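# Move the round-nosed sand core from mould to board

## Task

Lift the long, round-nosed sand core out of its seat in the mould and set it on the empty plywood board next to the mould so that it rests on its flat block, then open the gripper to release it.

## Robot and tools

ROBOT. There are two arms, left_arm and right_arm, each with a two-finger gripper. The shared scene frame has its origin on the table top between the arms. +z points up, +x points out over the table, and left_arm sits on the +y side. The names are just labels and do not match image sides. The bases are at left_arm (-0.016, +0.290, 0) with quat_wxyz (+0.995, 0, 0, -0.101), and right_arm (+0.030, -0.241, 0) with quat_wxyz (+1.000, 0, 0, +0.013). The fingers extend along the gripper's +z axis and close along its y axis. end_effector_position is the point between the pads, roughly 1 cm short of the fingertips. Joint ranges in rad, base to hand: waist -2.618 to 3.054, shoulder 0.000 to 3.142, elbow 0.000 to 3.142, wrist pitch -1.571 to 1.571, wrist yaw -1.571 to 1.571, wrist roll -2.094 to 2.094. An elbow cannot go fully straight.

ROW FORMAT. Every motion command uses a row of 16 numbers that covers both arms, even if only one arm moves. The first 8 are for left_arm: x, y, z, qw, qx, qy, qz, opening. The next 8 are the same fields for right_arm. x, y, z is an absolute target for end_effector_position in metres, in the scene frame. The quaternion is an absolute target orientation, w first, in the same frame. opening runs from -1 (closed) to +1 (fully open, 0.094 m). To hold an orientation steady, repeat the same quaternion in every row rather than copying the last reported one, which may have drifted. For an arm that should stay still, resend its full pose from the last result before it stopped, with the opening it needs.

execute_actions(actions). actions is a list of actions. Each action is a table of at most 15 rows. Each row drives one control step of 1/30 s. If a table has fewer than 15 rows, its last row repeats until 15 steps are done. An empty list only returns the state and images. An action is rejected for both arms if any target is more than 0.6 m from that gripper's current position along any of the gripper's own axes. If any action is malformed, or the first action fails that check against the last reported state, the whole call is rejected and nothing moves. At every step the target is clipped to within 70 mm and 16 degrees of the measured pose. Damped inverse kinematics then chases it, and position wins over orientation when both cannot be met. A distant target can take several actions, and after each action an arm goes no further than its last clipped pose. Results may include step readings, where HELD marks steps an arm was held back.

move(target, speed, blocking). target is one 16-number row of absolute poses in the format above. speed is the top path speed in m/s, from 0.002 to 0.5, default 0.25. Turning is capped at twice that value in rad/s. Each gripper follows a straight line toward its pose, and all paths end together after 0.5 to 10 s. If they would need longer, they stop at 10 s, short of the targets. Rotation takes the shorter way. The paths ignore obstacles and the other arm. The hand lags, wanders, and may exceed speed, mostly near full reach. The opening is applied when the move starts. The result adds a move: line with the ending (done, off_target, moving, held, fault), any limits, and each gripper's distance from its pose. limits=paced means the pose was clipped. limits=held means a check blocked some steps, after which the arm may speed up sharply. With blocking=false the result arrives after 0.5 s while the arm keeps moving. Until a result shows the move has ended, execute_actions and move are rejected, so use wait(0) to check, or stop.

wait(seconds): 0 to 10. Both arms keep their last command, and the wait ends early when a running move finishes. stop(): brakes the current move. It needs stopping distance, and the fingers keep moving. zoom_image(camera, region): camera is cam_high, cam_low, cam_left_wrist or cam_right_wrist. region is [x0, y0, x1, y1] in that camera's pixels, origin at top-left, at most 504 by 504. read_manual(section): returns only the "licences" text and moves nothing. finished_scene(scene): give the current scene's integer. It cannot be undone, and it reports whether the goal was met. Ending a reply without a tool call also ends the work.

RESULTS. The state line gives each gripper's position and quaternion in the scene frame. Printed positions can be off, more so at long reach. Motions often finish a centimetre or more from the command, usually too low. Hand target lines show the pose each arm is currently driving toward. A pose unreachable line means a clearance check changed or blocked that arm's command. grip_measured is the finger opening on the command scale, and each gripper reads up to about 1 mm off. To hold a part, command about 0.03 below grip_measured for a firm grip, or less for a lighter one. Pads push about 50 to 62 N, and very thin parts get less. MOTOR HOT appears at 75 °C. At 90 °C that arm stops for 10 s. At 100 °C it goes limp and falls. These stops show as OVER-TEMPERATURE FAULT lines, and other faults show as FAULT lines.

CAMERAS. All four images are 504x504 and arrive in the order cam_high, cam_low, cam_left_wrist, cam_right_wrist. The calibration data (K, distortion, T_world_to_cam) is approximate, and the wrist cameras' poses follow their arms' joints.

CAUTIONS. Anything leaving the table fails the task. Avoid arm-to-arm contact or pushing between arms, drops, slips, slams and hard presses. Faster contact hits harder, and a target set past the contact point presses harder. Held parts may get brief tugs, so grip firmly, and release only after the core lies flat on its block on the board.

Each tool is called after "Emit:" as name(argument=value, ...) on one line, values as JSON.

## Session

Emit:
execute_actions(actions=[])

Scene clock: 0.00 s.
left_arm: end_effector_position=(+0.2282, +0.4760, +0.1407) grip_measured=+1.000 end_effector_quat_wxyz=(+0.061, +0.260, +0.872, +0.409) | right_arm: end_effector_position=(+0.2600, -0.0947, +0.1615) grip_measured=+1.000 end_effector_quat_wxyz=(+0.056, -0.528, +0.846, -0.049)
Joint positions: left_arm=[ 0.528  1.123  0.709 -0.486 -0.575  1.112  0.094] | right_arm=[ 0.608  1.477  1.341 -1.33   0.107 -0.488  0.094]
Joint velocities: left_arm=[-0.007  0.002 -0.002 -0.037 -0.095 -0.007  0.   ] | right_arm=[ 0.002  0.012  0.007  0.081 -0.051 -0.007  0.   ]
Hand target (left_arm): +0.232, +0.477, +0.149; +0.074, +0.251, +0.870, +0.417
Hand target (right_arm): +0.261, -0.093, +0.166; +0.064, -0.527, +0.846, -0.048

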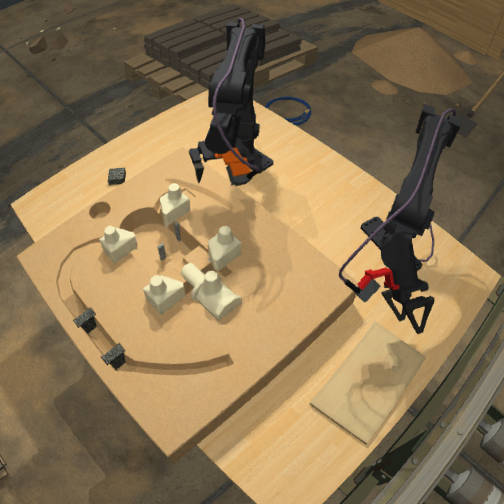

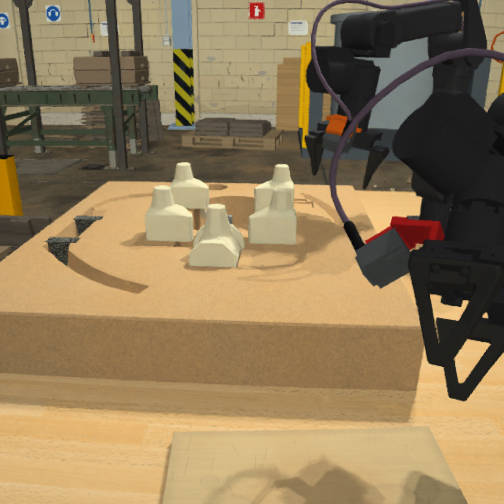

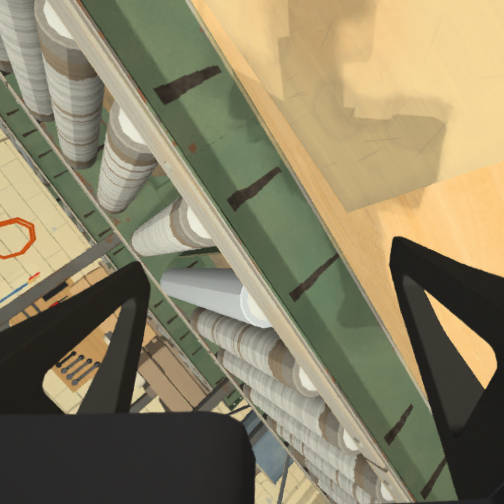

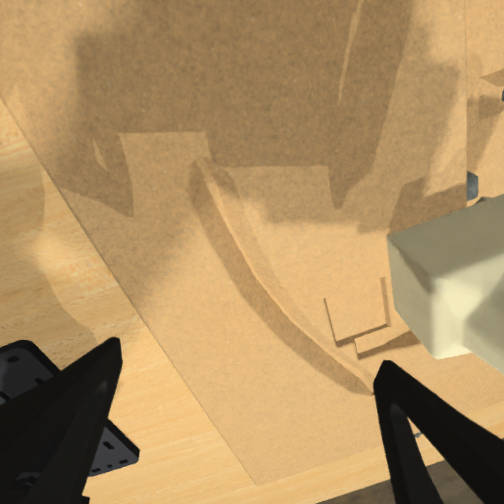

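Emit:
zoom_image(camera="cam_high", region=[120, 200, 280, 360])

Emit:
zoom_image(camera="cam_low", region=[130, 150, 310, 330])

Region (120, 200, 280, 360) of cam_high's 504x504 image, scaled by 3.150, with more detail than that image has.

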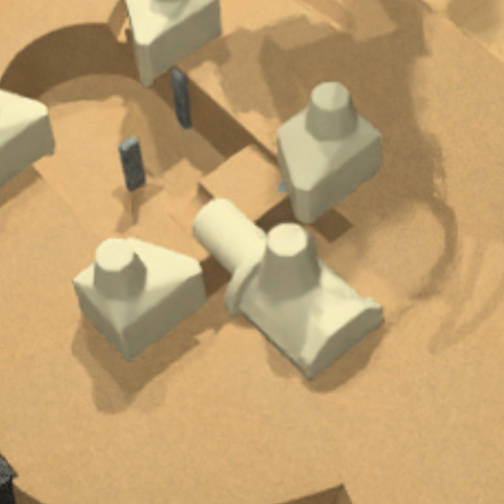

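Region (130, 150, 310, 330) of cam_low's 504x504 image, scaled by 2.800, with more detail than that image has.

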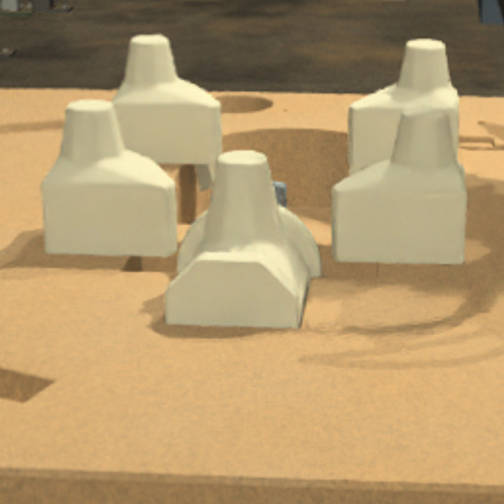

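Emit:
move(target=[0.44,0.13,0.25,0,0.707,0.707,0,1,0.26,-0.0947,0.1615,0.056,-0.528,0.846,-0.049,1])

Scene clock: 3.80 s.
left_arm: end_effector_position=(+0.4422, +0.1317, +0.2449) grip_measured=+1.000 end_effector_quat_wxyz=(+0.178, +0.689, +0.696, +0.094) | right_arm: end_effector_position=(+0.2600, -0.0947, +0.1615) grip_measured=+1.000 end_effector_quat_wxyz=(+0.056, -0.528, +0.846, -0.049)
Joint positions: left_arm=[-0.141  2.224  2.596 -1.538 -0.02   1.222  0.094] | right_arm=[ 0.608  1.477  1.341 -1.33   0.107 -0.488  0.094]
Joint velocities: left_arm=[-0.017 -0.012  0.002 -0.007 -0.007 -0.081  0.   ] | right_arm=[-0.012  0.007 -0.002 -0.051  0.051 -0.007  0.   ]
Hand target (left_arm): +0.440, +0.129, +0.251; +0.187, +0.692, +0.692, +0.086
Hand target (right_arm): +0.260, -0.095, +0.162; +0.056, -0.528, +0.846, -0.049
Off the commanded pose (left_arm): 0.006 m, 23 deg; orientation clipped at the last step of the last action.
Off the commanded pose (right_arm): 0.000 m, 0 deg.
joint sent to its limit (left arm) — the command would take joint 4 (wrist pitch) past its lower limit, so that joint was sent only as far as its limit.
move: off_target (left_arm); limits=paced
camera_calibration (this result's frames):
cam_left_wrist: T_world_to_cam=[[-0.906021, 0.102531, -0.410626, 0.492443], [-0.125962, 0.860922, 0.492896, -0.168254], [0.404054, 0.498297, -0.767099, 0.0627406], [0, 0, 0, 1]] pos_world=[0.39962, 0.0630998, 0.33327]

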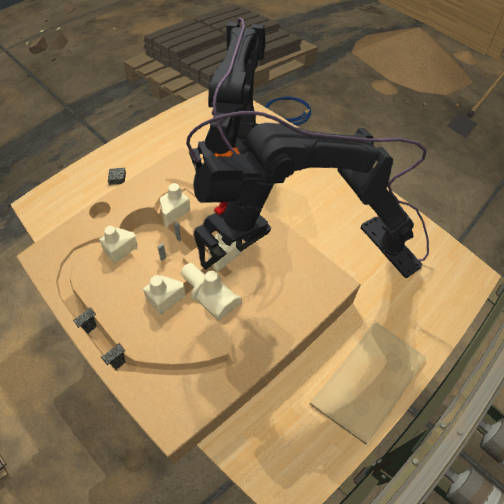

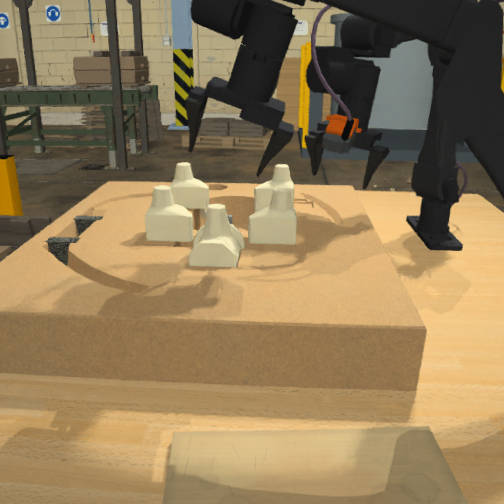

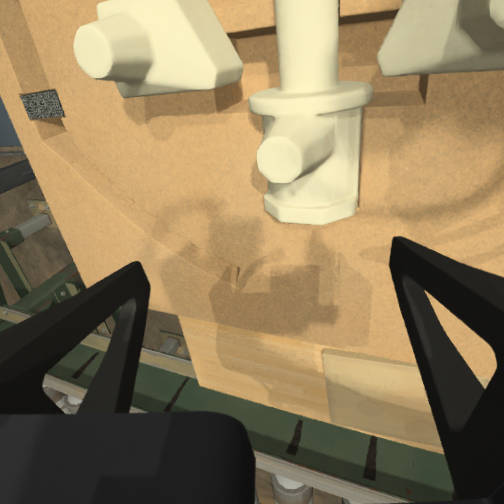

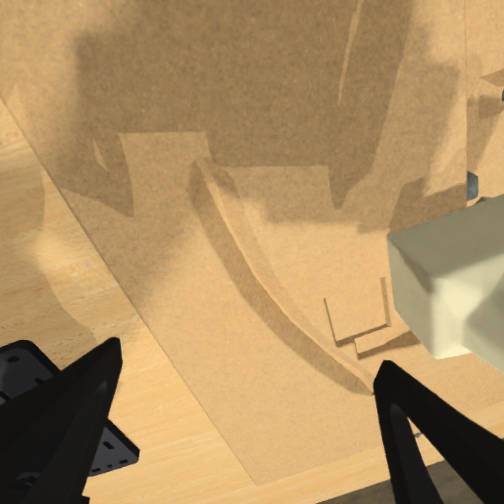

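Emit:
move(target=[0.445,0.115,0.20,0.216,0,0.976,0,0.3,0.26,-0.0947,0.1615,0.056,-0.528,0.846,-0.049,1])

Scene clock: 7.87 s.
left_arm: end_effector_position=(+0.4415, +0.1172, +0.1916) grip_measured=+0.302 end_effector_quat_wxyz=(+0.193, +0.006, +0.981, +0.001) | right_arm: end_effector_position=(+0.2600, -0.0947, +0.1615) grip_measured=+1.000 end_effector_quat_wxyz=(+0.056, -0.528, +0.846, -0.049)
Joint positions: left_arm=[-0.218  2.144  2.235 -1.303 -0.154 -0.379  0.061] | right_arm=[ 0.608  1.477  1.341 -1.33   0.107 -0.488  0.094]
Joint velocities: left_arm=[-0.007 -0.017  0.027 -0.007 -0.022 -0.007  0.   ] | right_arm=[ 0.002  0.007  0.017 -0.022 -0.081 -0.051  0.   ]
Hand target (left_arm): +0.446, +0.115, +0.200; +0.215, -0.000, +0.977, -0.001
Hand target (right_arm): +0.260, -0.095, +0.162; +0.056, -0.528, +0.846, -0.049
Off the commanded pose (left_arm): 0.009 m, 3 deg.
Off the commanded pose (right_arm): 0.000 m, 0 deg.
move: off_target (left_arm)
camera_calibration (this result's frames):
cam_left_wrist: T_world_to_cam=[[-0.130321, -0.988434, -0.0775523, 0.192982], [-0.961576, 0.106941, 0.252853, 0.373637], [-0.241635, 0.107524, -0.964392, 0.39799], [0, 0, 0, 1]] pos_world=[0.480598, 0.107999, 0.30431]

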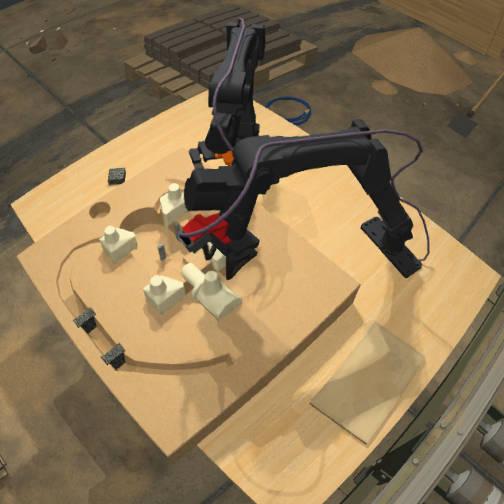

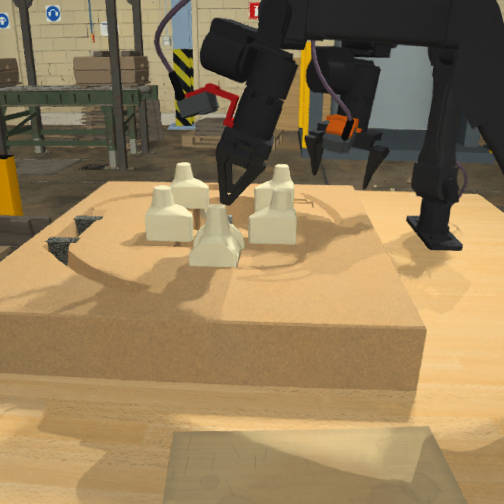

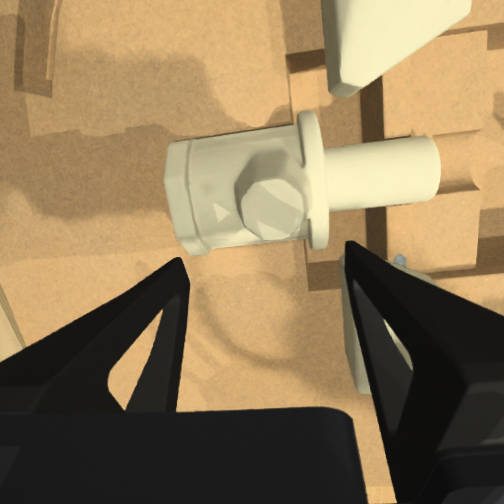

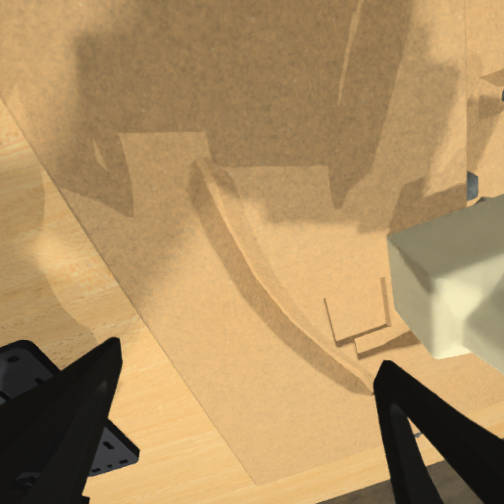

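Emit:
move(target=[0.467,0.109,0.157,0.216,0,0.976,0,0.1,0.26,-0.0947,0.1615,0.056,-0.528,0.846,-0.049,1], speed=0.06)

Scene clock: 9.47 s.
left_arm: end_effector_position=(+0.4607, +0.1088, +0.1551) grip_measured=+0.102 end_effector_quat_wxyz=(+0.200, +0.004, +0.980, -0.002) | right_arm: end_effector_position=(+0.2600, -0.0947, +0.1615) grip_measured=+1.000 end_effector_quat_wxyz=(+0.056, -0.528, +0.846, -0.049)
Joint positions: left_arm=[-0.218  2.186  2.147 -1.159 -0.155 -0.382  0.052] | right_arm=[ 0.608  1.477  1.341 -1.33   0.107 -0.488  0.094]
Joint velocities: left_arm=[-0.007  0.007 -0.007  0.037 -0.037 -0.007  0.   ] | right_arm=[-0.012 -0.007  0.007  0.007 -0.022  0.051  0.   ]
Hand target (left_arm): +0.467, +0.109, +0.158; +0.216, -0.000, +0.976, +0.000
Hand target (right_arm): +0.260, -0.095, +0.162; +0.056, -0.528, +0.846, -0.049
Off the commanded pose (left_arm): 0.007 m, 2 deg.
Off the commanded pose (right_arm): 0.000 m, 0 deg.
move: done
camera_calibration (this result's frames):
cam_left_wrist: T_world_to_cam=[[-0.126473, -0.989241, -0.0735255, 0.182092], [-0.965159, 0.105601, 0.239407, 0.406121], [-0.229067, 0.101242, -0.968131, 0.363792], [0, 0, 0, 1]] pos_world=[0.498334, 0.100415, 0.268359]

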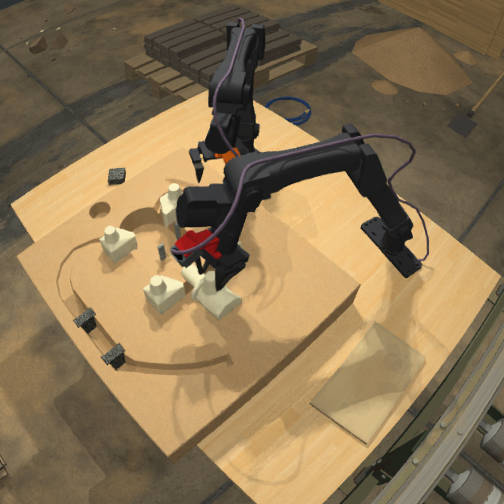

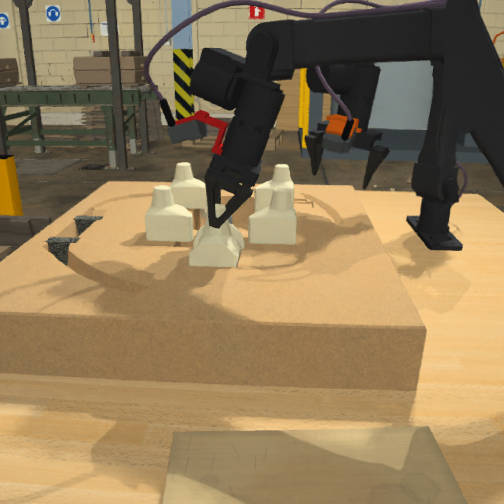

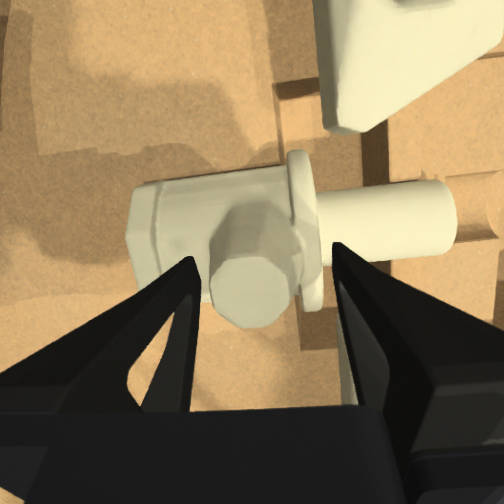

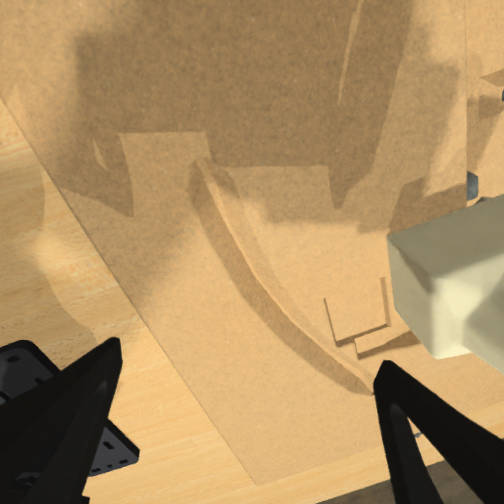

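Emit:
move(target=[0.467,0.115,0.153,0.216,0,0.976,0,0.0,0.26,-0.0947,0.1615,0.056,-0.528,0.846,-0.049,1], speed=0.03)

Emit:
move(target=[0.467,0.115,0.153,0.216,0,0.976,0,-0.42,0.26,-0.0947,0.1615,0.056,-0.528,0.846,-0.049,1], speed=0.03)

Scene clock: 10.57 s.
left_arm: end_effector_position=(+0.4594, +0.1091, +0.1415) grip_measured=+0.002 end_effector_quat_wxyz=(+0.192, +0.005, +0.981, +0.000) | right_arm: end_effector_position=(+0.2600, -0.0947, +0.1615) grip_measured=+1.000 end_effector_quat_wxyz=(+0.056, -0.528, +0.846, -0.049)
Joint positions: left_arm=[-0.218  2.186  2.097 -1.125 -0.153 -0.382  0.047] | right_arm=[ 0.608  1.477  1.341 -1.33   0.107 -0.488  0.094]
Joint velocities: left_arm=[-0.002 -0.007  0.002  0.037  0.037  0.007 -0.   ] | right_arm=[-0.012  0.007 -0.012 -0.051 -0.081  0.007  0.   ]
Hand target (left_arm): +0.467, +0.115, +0.153; +0.216, -0.000, +0.976, +0.001
Hand target (right_arm): +0.260, -0.095, +0.162; +0.056, -0.528, +0.846, -0.049
Off the commanded pose (left_arm): 0.015 m, 3 deg.
Off the commanded pose (right_arm): 0.000 m, 0 deg.
move: off_target (left_arm)
camera_calibration (this result's frames):
cam_left_wrist: T_world_to_cam=[[-0.128101, -0.988803, -0.0765379, 0.182342], [-0.961522, 0.104913, 0.253909, 0.404424], [-0.243036, 0.106119, -0.964195, 0.355625], [0, 0, 0, 1]] pos_world=[0.49865, 0.100133, 0.254161]

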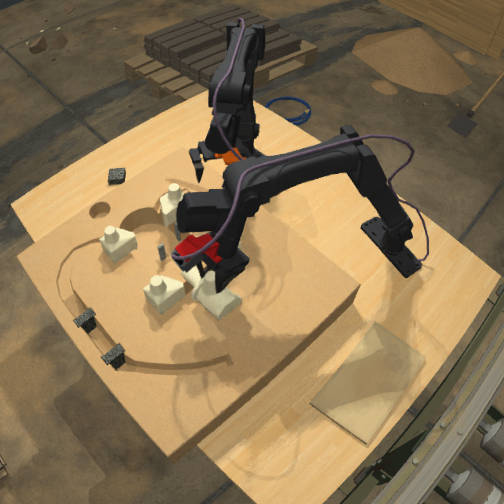

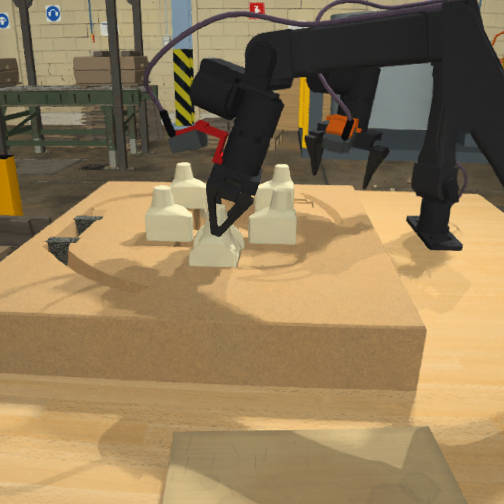

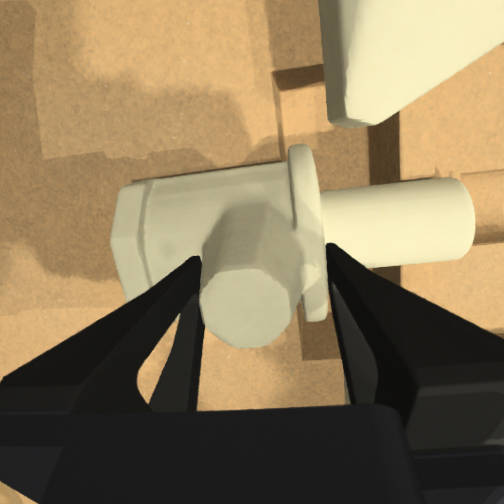

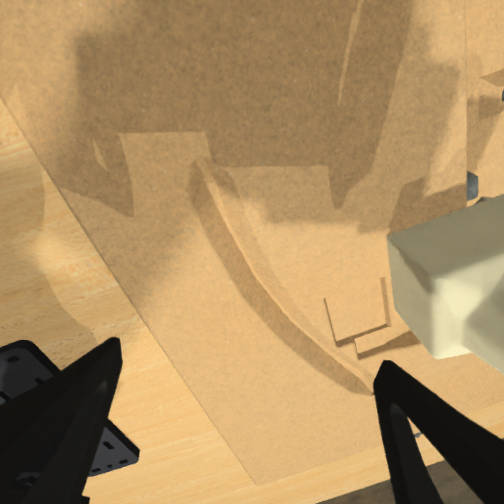

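Scene clock: 11.63 s.
left_arm: end_effector_position=(+0.4593, +0.1086, +0.1414) grip_measured=-0.055 end_effector_quat_wxyz=(+0.192, +0.005, +0.981, -0.001) | right_arm: end_effector_position=(+0.2600, -0.0947, +0.1615) grip_measured=+1.000 end_effector_quat_wxyz=(+0.056, -0.528, +0.846, -0.049)
Joint positions: left_arm=[-0.218  2.186  2.097 -1.125 -0.151 -0.382  0.044] | right_arm=[ 0.608  1.477  1.341 -1.33   0.107 -0.488  0.094]
Joint velocities: left_arm=[-0.002 -0.007  0.012  0.007 -0.037 -0.022  0.   ] | right_arm=[-0.002 -0.017  0.007 -0.051 -0.022 -0.037  0.   ]
Hand target (left_arm): +0.466, +0.115, +0.153; +0.216, -0.000, +0.976, +0.001
Hand target (right_arm): +0.260, -0.095, +0.162; +0.056, -0.528, +0.846, -0.049
Off the commanded pose (left_arm): 0.015 m, 3 deg.
Off the commanded pose (right_arm): 0.000 m, 0 deg.
move: off_target (left_arm)
camera_calibration (this result's frames):
cam_left_wrist: T_world_to_cam=[[-0.129075, -0.988867, -0.0740387, 0.181958], [-0.961252, 0.10643, 0.254296, 0.404055], [-0.243585, 0.103993, -0.964288, 0.356116], [0, 0, 0, 1]] pos_world=[0.498629, 0.099895, 0.254121]

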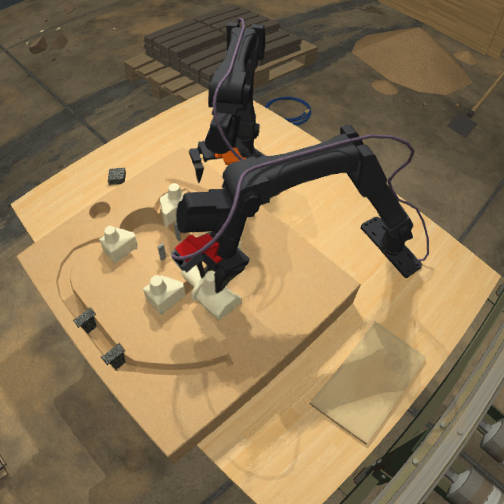

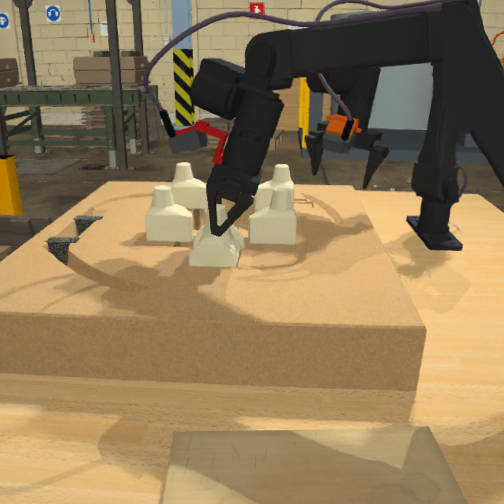

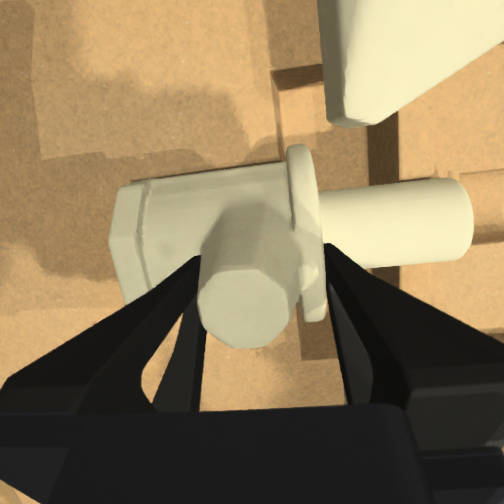

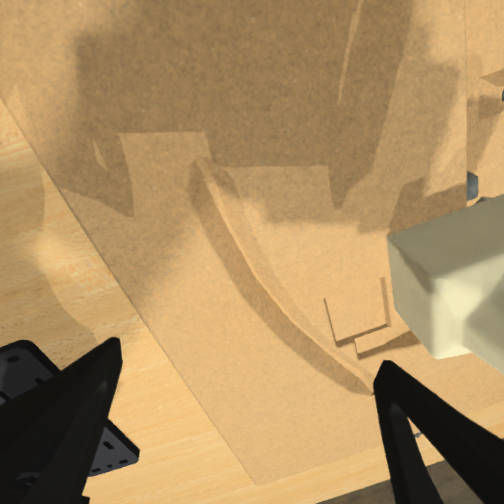

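Emit:
move(target=[0.467,0.109,0.15,0.216,0,0.976,0,0.15,0.26,-0.0947,0.1615,0.056,-0.528,0.846,-0.049,1], speed=0.03)

Emit:
move(target=[0.468,0.122,0.164,0.216,0,0.976,0,0.15,0.26,-0.0947,0.1615,0.056,-0.528,0.846,-0.049,1], speed=0.03)

Scene clock: 12.97 s.
left_arm: end_effector_position=(+0.4600, +0.1090, +0.1417) grip_measured=+0.148 end_effector_quat_wxyz=(+0.194, +0.005, +0.981, +0.000) | right_arm: end_effector_position=(+0.2600, -0.0947, +0.1615) grip_measured=+1.000 end_effector_quat_wxyz=(+0.056, -0.528, +0.846, -0.049)
Joint positions: left_arm=[-0.218  2.186  2.097 -1.123 -0.154 -0.382  0.054] | right_arm=[ 0.608  1.477  1.341 -1.33   0.107 -0.488  0.094]
Joint velocities: left_arm=[ 0.002 -0.012  0.002 -0.022  0.066 -0.051 -0.   ] | right_arm=[ 0.002  0.007 -0.002 -0.051 -0.037  0.007  0.   ]
Hand target (left_arm): +0.467, +0.109, +0.150; +0.216, -0.000, +0.976, +0.000
Hand target (right_arm): +0.260, -0.095, +0.162; +0.056, -0.528, +0.846, -0.049
Off the commanded pose (left_arm): 0.011 m, 3 deg.
Off the commanded pose (right_arm): 0.000 m, 0 deg.
move: off_target (left_arm)
camera_calibration (this result's frames):
cam_left_wrist: T_world_to_cam=[[-0.127483, -0.988863, -0.0767975, 0.18214], [-0.96229, 0.104554, 0.251131, 0.405762], [-0.240305, 0.105917, -0.964902, 0.354902], [0, 0, 0, 1]] pos_world=[0.498965, 0.100098, 0.254534]

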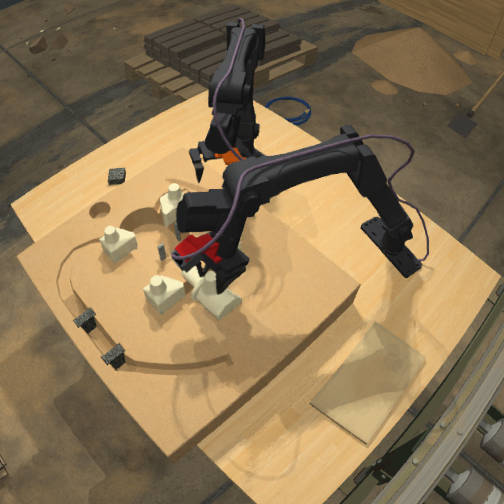

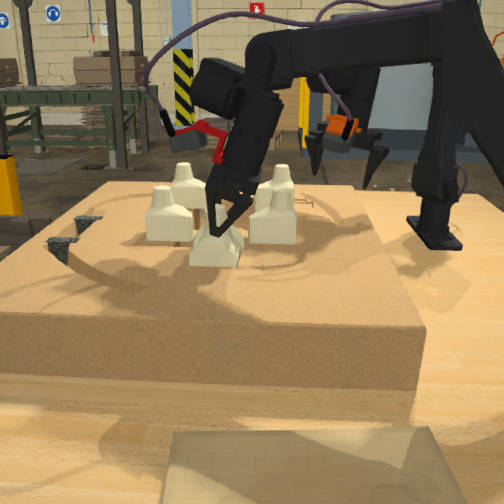

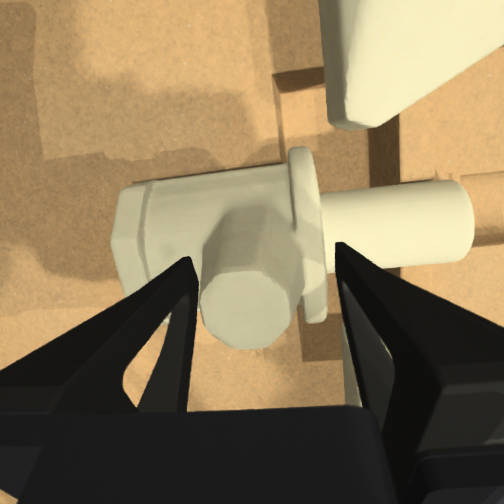

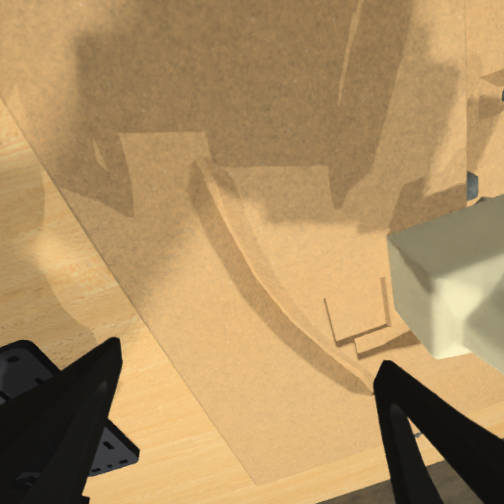

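Scene clock: 14.10 s.
left_arm: end_effector_position=(+0.4615, +0.1131, +0.1416) grip_measured=+0.148 end_effector_quat_wxyz=(+0.193, +0.005, +0.981, -0.000) | right_arm: end_effector_position=(+0.2600, -0.0947, +0.1615) grip_measured=+1.000 end_effector_quat_wxyz=(+0.056, -0.528, +0.846, -0.049)
Joint positions: left_arm=[-0.208  2.186  2.097 -1.123 -0.149 -0.372  0.054] | right_arm=[ 0.608  1.477  1.341 -1.33   0.107 -0.488  0.094]
Joint velocities: left_arm=[-0.007  0.022 -0.007 -0.066  0.022 -0.051  0.001] | right_arm=[ 0.002 -0.002 -0.037 -0.007  0.007 -0.037  0.   ]
Hand target (left_arm): +0.467, +0.122, +0.164; +0.216, -0.000, +0.976, +0.001
Hand target (right_arm): +0.260, -0.095, +0.162; +0.056, -0.528, +0.846, -0.049
Off the commanded pose (left_arm): 0.025 m, 3 deg.
Off the commanded pose (right_arm): 0.000 m, 0 deg.
move: off_target (left_arm)
camera_calibration (this result's frames):
cam_left_wrist: T_world_to_cam=[[-0.128241, -0.988821, -0.0760804, 0.186613], [-0.961757, 0.105275, 0.252864, 0.40627], [-0.242027, 0.105598, -0.964506, 0.355492], [0, 0, 0, 1]] pos_world=[0.500704, 0.104218, 0.254341]

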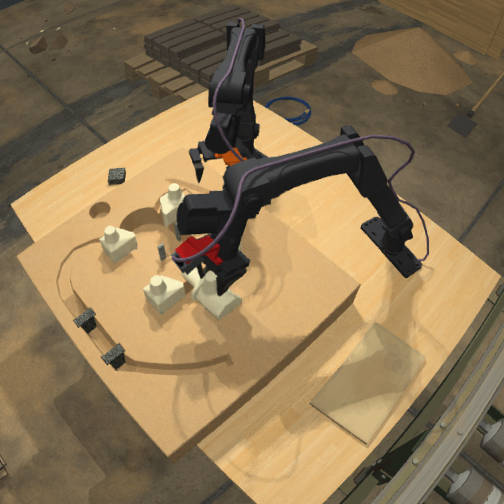

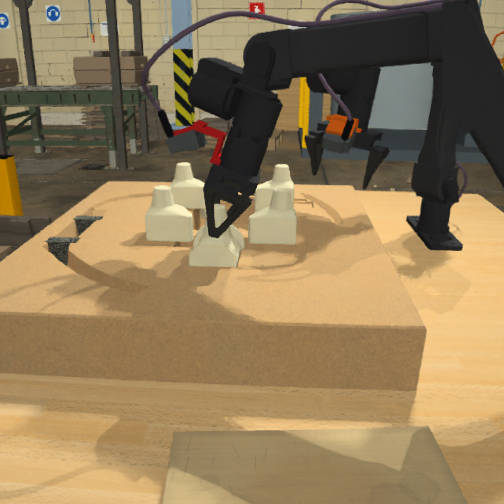

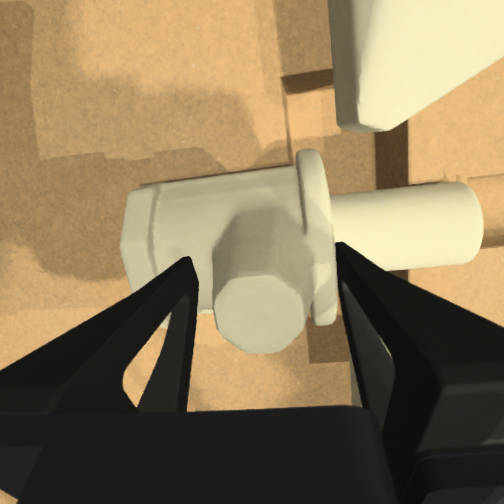

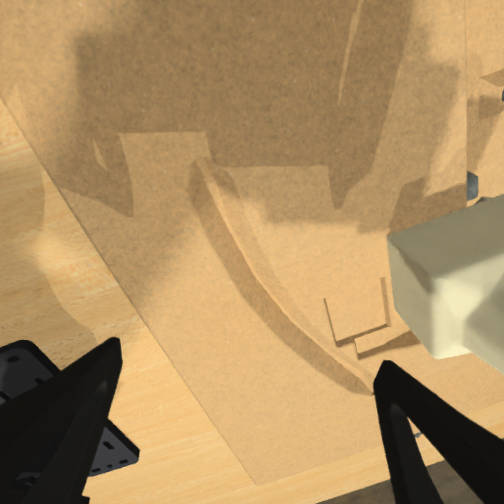

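Sticky joints. Go up and re-approach.

Emit:
move(target=[0.455,0.117,0.20,0.216,0,0.976,0,0.15,0.26,-0.0947,0.1615,0.056,-0.528,0.846,-0.049,1], speed=0.06)

Emit:
move(target=[0.468,0.116,0.156,0.216,0,0.976,0,-0.1,0.26,-0.0947,0.1615,0.056,-0.528,0.846,-0.049,1], speed=0.06)

Scene clock: 15.90 s.
left_arm: end_effector_position=(+0.4535, +0.1168, +0.1765) grip_measured=+0.148 end_effector_quat_wxyz=(+0.192, +0.005, +0.981, +0.002) | right_arm: end_effector_position=(+0.2600, -0.0947, +0.1615) grip_measured=+1.000 end_effector_quat_wxyz=(+0.056, -0.528, +0.846, -0.049)
Joint positions: left_arm=[-0.208  2.186  2.24  -1.269 -0.153 -0.372  0.054] | right_arm=[ 0.608  1.477  1.341 -1.33   0.107 -0.488  0.094]
Joint velocities: left_arm=[-0.007 -0.012 -0.007  0.125  0.037  0.007  0.002] | right_arm=[-0.007 -0.012 -0.007 -0.022  0.051  0.022  0.   ]
Hand target (left_arm): +0.454, +0.118, +0.200; +0.216, -0.000, +0.976, -0.000
Hand target (right_arm): +0.260, -0.095, +0.162; +0.056, -0.528, +0.846, -0.049
Off the commanded pose (left_arm): 0.024 m, 3 deg.
Off the commanded pose (right_arm): 0.000 m, 0 deg.
move: off_target (left_arm)
camera_calibration (this result's frames):
cam_left_wrist: T_world_to_cam=[[-0.128472, -0.98848, -0.0800142, 0.192625], [-0.961152, 0.104231, 0.255582, 0.388661], [-0.244298, 0.109741, -0.963471, 0.387181], [0, 0, 0, 1]] pos_world=[0.492896, 0.107405, 0.289115]

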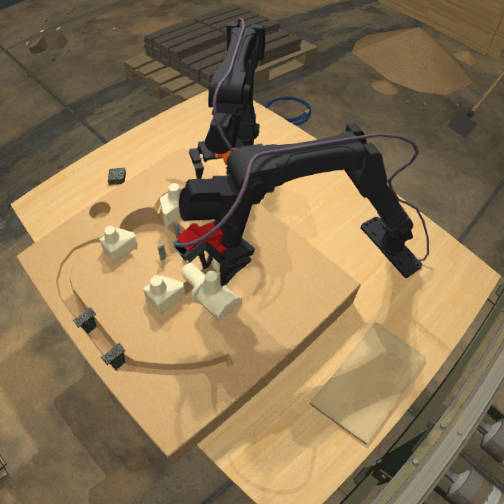

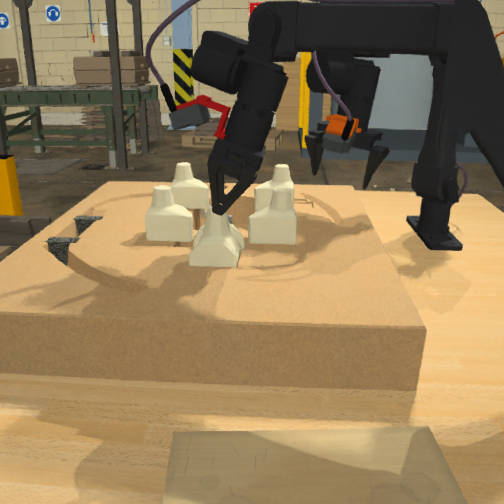

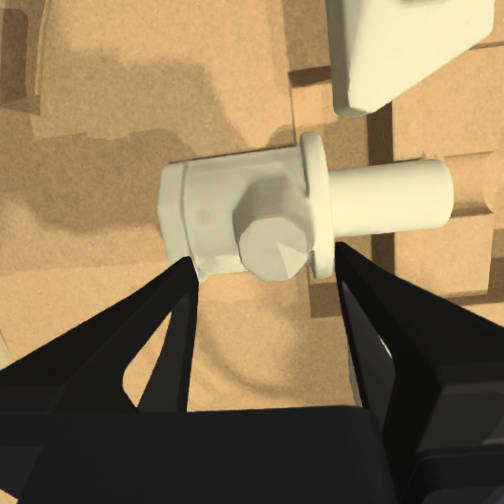

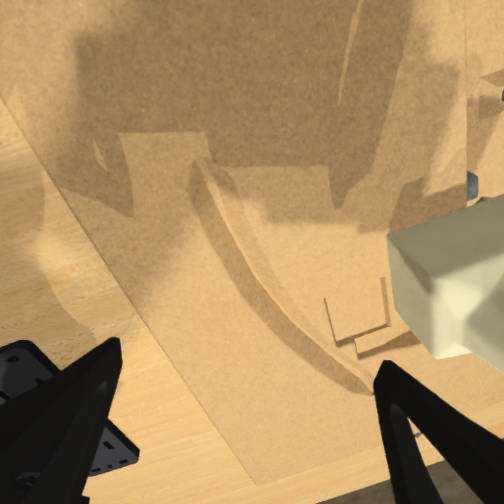

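Scene clock: 16.90 s.
left_arm: end_effector_position=(+0.4622, +0.1128, +0.1513) grip_measured=-0.098 end_effector_quat_wxyz=(+0.198, +0.005, +0.980, -0.001) | right_arm: end_effector_position=(+0.2600, -0.0947, +0.1615) grip_measured=+1.000 end_effector_quat_wxyz=(+0.056, -0.528, +0.846, -0.049)
Joint positions: left_arm=[-0.208  2.185  2.13  -1.146 -0.152 -0.372  0.042] | right_arm=[ 0.608  1.477  1.341 -1.33   0.107 -0.488  0.094]
Joint velocities: left_arm=[-0.012 -0.002  0.007 -0.022 -0.007 -0.066  0.001] | right_arm=[-0.012 -0.007  0.032  0.051 -0.022  0.007  0.   ]
Hand target (left_arm): +0.468, +0.116, +0.156; +0.215, -0.000, +0.977, +0.000
Hand target (right_arm): +0.260, -0.095, +0.162; +0.056, -0.528, +0.846, -0.049
Off the commanded pose (left_arm): 0.008 m, 2 deg.
Off the commanded pose (right_arm): 0.000 m, 0 deg.
move: done
camera_calibration (this result's frames):
cam_left_wrist: T_world_to_cam=[[-0.127729, -0.988945, -0.0753206, 0.18682], [-0.964363, 0.106094, 0.24238, 0.40722], [-0.231709, 0.103595, -0.967253, 0.360926], [0, 0, 0, 1]] pos_world=[0.5002, 0.10416, 0.264477]

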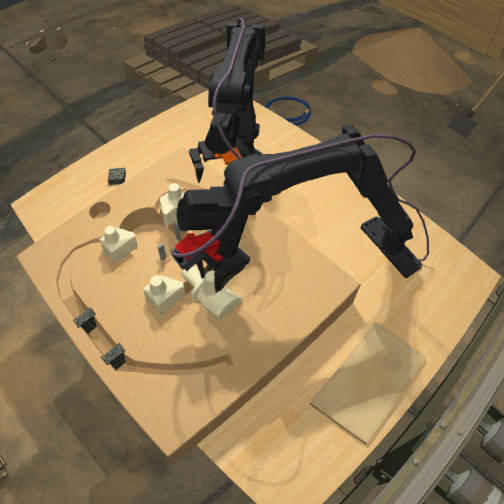

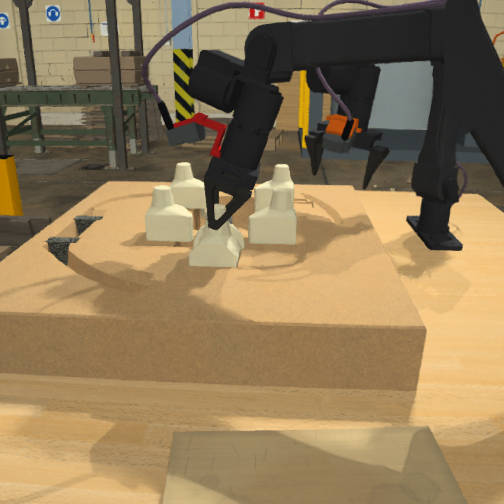

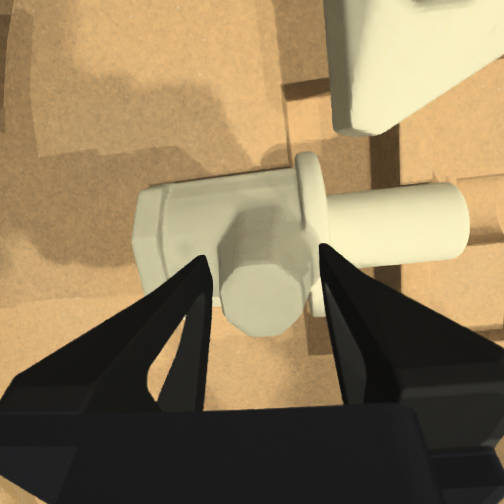

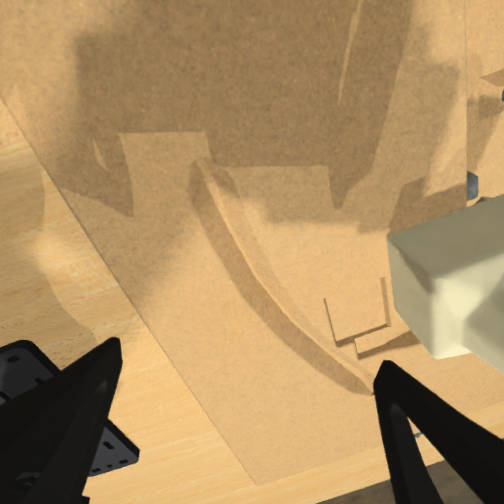

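Emit:
execute_actions(actions=[[[0.468,0.116,0.162,0.216,0,0.976,0,-0.4,0.26,-0.0947,0.1615,0.056,-0.528,0.846,-0.049,1]],[[0.468,0.116,0.162,0.216,0,0.976,0,-0.4,0.26,-0.0947,0.1615,0.056,-0.528,0.846,-0.049,1]]])

Scene clock: 18.13 s.
left_arm: end_effector_position=(+0.4628, +0.1125, +0.1515) grip_measured=-0.276 end_effector_quat_wxyz=(+0.199, +0.005, +0.980, -0.002) | right_arm: end_effector_position=(+0.2600, -0.0947, +0.1615) grip_measured=+1.000 end_effector_quat_wxyz=(+0.056, -0.528, +0.846, -0.049)
Joint positions: left_arm=[-0.208  2.185  2.13  -1.144 -0.151 -0.372  0.034] | right_arm=[ 0.608  1.477  1.341 -1.33   0.107 -0.488  0.094]
Joint velocities: left_arm=[-0.002  0.002 -0.007  0.022  0.007 -0.066 -0.   ] | right_arm=[-0.017 -0.012  0.007 -0.037 -0.037  0.007  0.   ]
Hand target (left_arm): +0.468, +0.116, +0.162; +0.216, -0.000, +0.976, +0.000
Hand target (right_arm): +0.260, -0.095, +0.162; +0.056, -0.528, +0.846, -0.049
Off the commanded pose (left_arm): 0.012 m, 2 deg.
Off the commanded pose (right_arm): 0.000 m, 0 deg.
Step readings (end_effector_position; steps 1 to 15: 1st action; 16 to 30: 2nd action):
0: left_arm (+0.4626, +0.1127, +0.1515) | right_arm (+0.2600, -0.0947, +0.1615)
1: left_arm (+0.4627, +0.1126, +0.1515) | right_arm (+0.2600, -0.0947, +0.1615)
2: left_arm (+0.4628, +0.1125, +0.1515) | right_arm (+0.2600, -0.0947, +0.1615)
4: left_arm (+0.4628, +0.1125, +0.1515) | right_arm (+0.2600, -0.0947, +0.1615)
8: left_arm (+0.4628, +0.1125, +0.1515) | right_arm (+0.2600, -0.0947, +0.1615)
15: left_arm (+0.4628, +0.1125, +0.1515) | right_arm (+0.2600, -0.0947, +0.1615)
16: left_arm (+0.4628, +0.1125, +0.1515) | right_arm (+0.2600, -0.0947, +0.1615)
17: left_arm (+0.4628, +0.1125, +0.1515) | right_arm (+0.2600, -0.0947, +0.1615)
19: left_arm (+0.4628, +0.1125, +0.1515) | right_arm (+0.2600, -0.0947, +0.1615)
23: left_arm (+0.4628, +0.1125, +0.1515) | right_arm (+0.2600, -0.0947, +0.1615)
30: end_effector_position above
camera_calibration (this result's frames):
cam_left_wrist: T_world_to_cam=[[-0.127694, -0.989031, -0.0742402, 0.186431], [-0.964905, 0.106563, 0.240006, 0.408275], [-0.229463, 0.102282, -0.967928, 0.360515], [0, 0, 0, 1]] pos_world=[0.500477, 0.104005, 0.264805]

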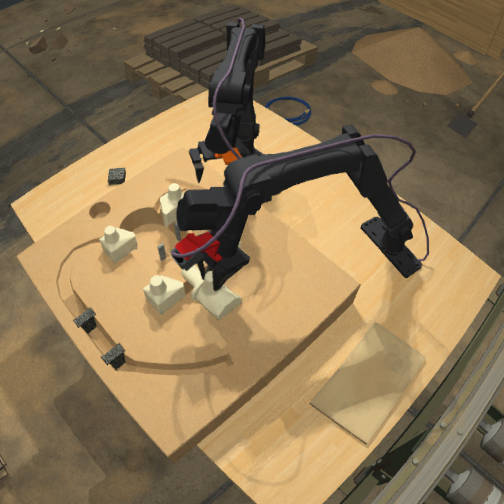

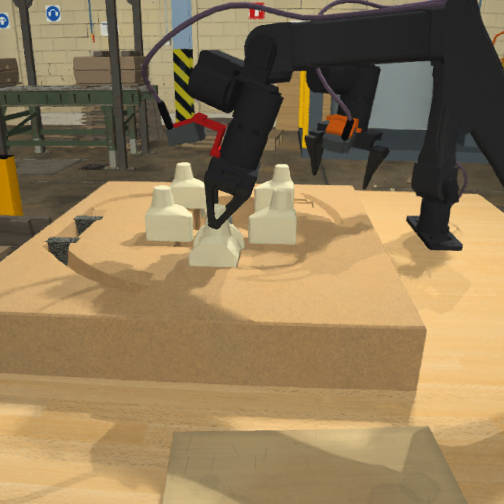

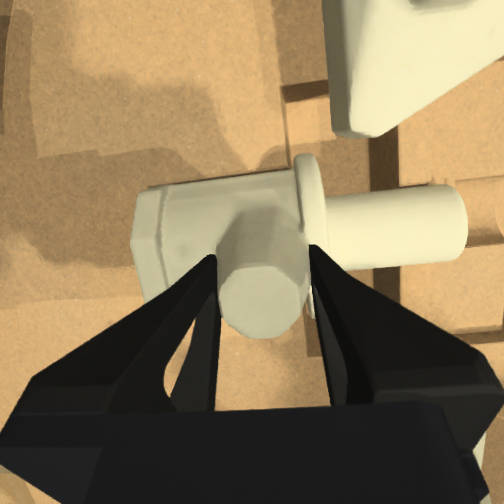

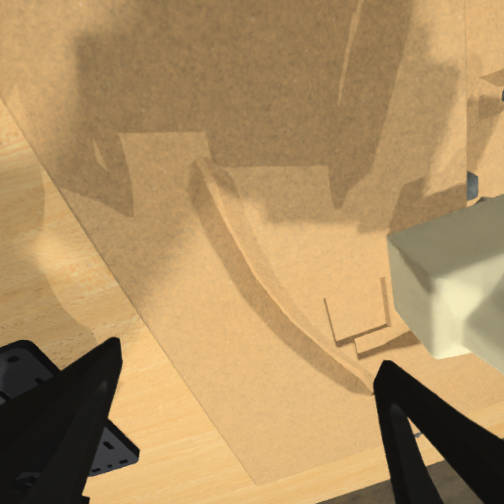

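Emit:
move(target=[0.463,0.116,0.24,0.216,0,0.976,0,-0.32,0.26,-0.0947,0.1615,0.056,-0.528,0.846,-0.049,1], speed=0.05)

Scene clock: 20.43 s.
left_arm: end_effector_position=(+0.4583, +0.1138, +0.2057) grip_measured=-0.276 end_effector_quat_wxyz=(+0.185, +0.004, +0.983, +0.002) | right_arm: end_effector_position=(+0.2600, -0.0947, +0.1615) grip_measured=+1.000 end_effector_quat_wxyz=(+0.056, -0.528, +0.846, -0.049)
Joint positions: left_arm=[-0.208  2.369  2.693 -1.552 -0.148 -0.376  0.034] | right_arm=[ 0.608  1.477  1.341 -1.33   0.107 -0.488  0.094]
Joint velocities: left_arm=[ 0.002  0.007  0.002  0.037 -0.037  0.022 -0.   ] | right_arm=[ 0.027 -0.012 -0.012 -0.051 -0.007  0.081  0.   ]
Hand target (left_arm): +0.460, +0.117, +0.239; +0.228, +0.000, +0.974, -0.005
Hand target (right_arm): +0.260, -0.095, +0.162; +0.056, -0.528, +0.846, -0.049
Off the commanded pose (left_arm): 0.035 m, 4 deg.
Off the commanded pose (right_arm): 0.000 m, 0 deg.
joint sent to its limit (left arm) — the command would take joint 4 (wrist pitch) past its lower limit, so that joint was sent only as far as its limit.
move: off_target (left_arm)
camera_calibration (this result's frames):
cam_left_wrist: T_world_to_cam=[[-0.126863, -0.988872, -0.0777087, 0.191472], [-0.957959, 0.101818, 0.268232, 0.382353], [-0.257335, 0.10847, -0.960215, 0.422212], [0, 0, 0, 1]] pos_world=[0.499219, 0.104613, 0.317734]

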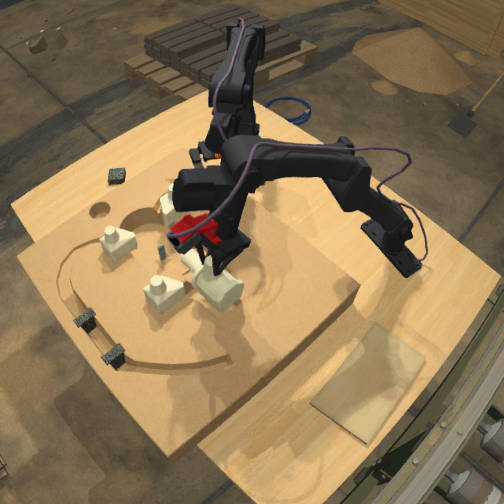

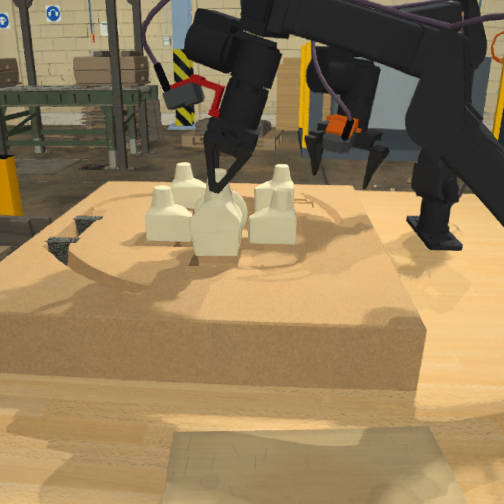

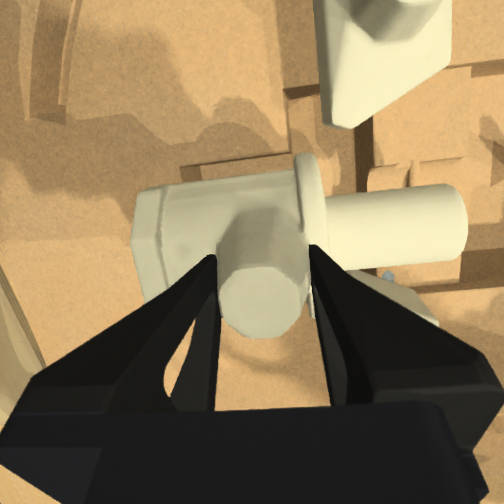

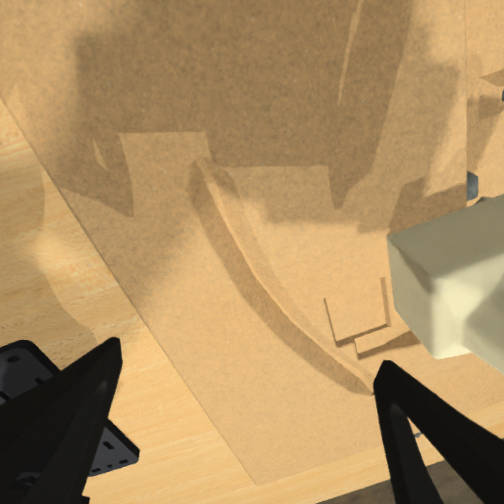

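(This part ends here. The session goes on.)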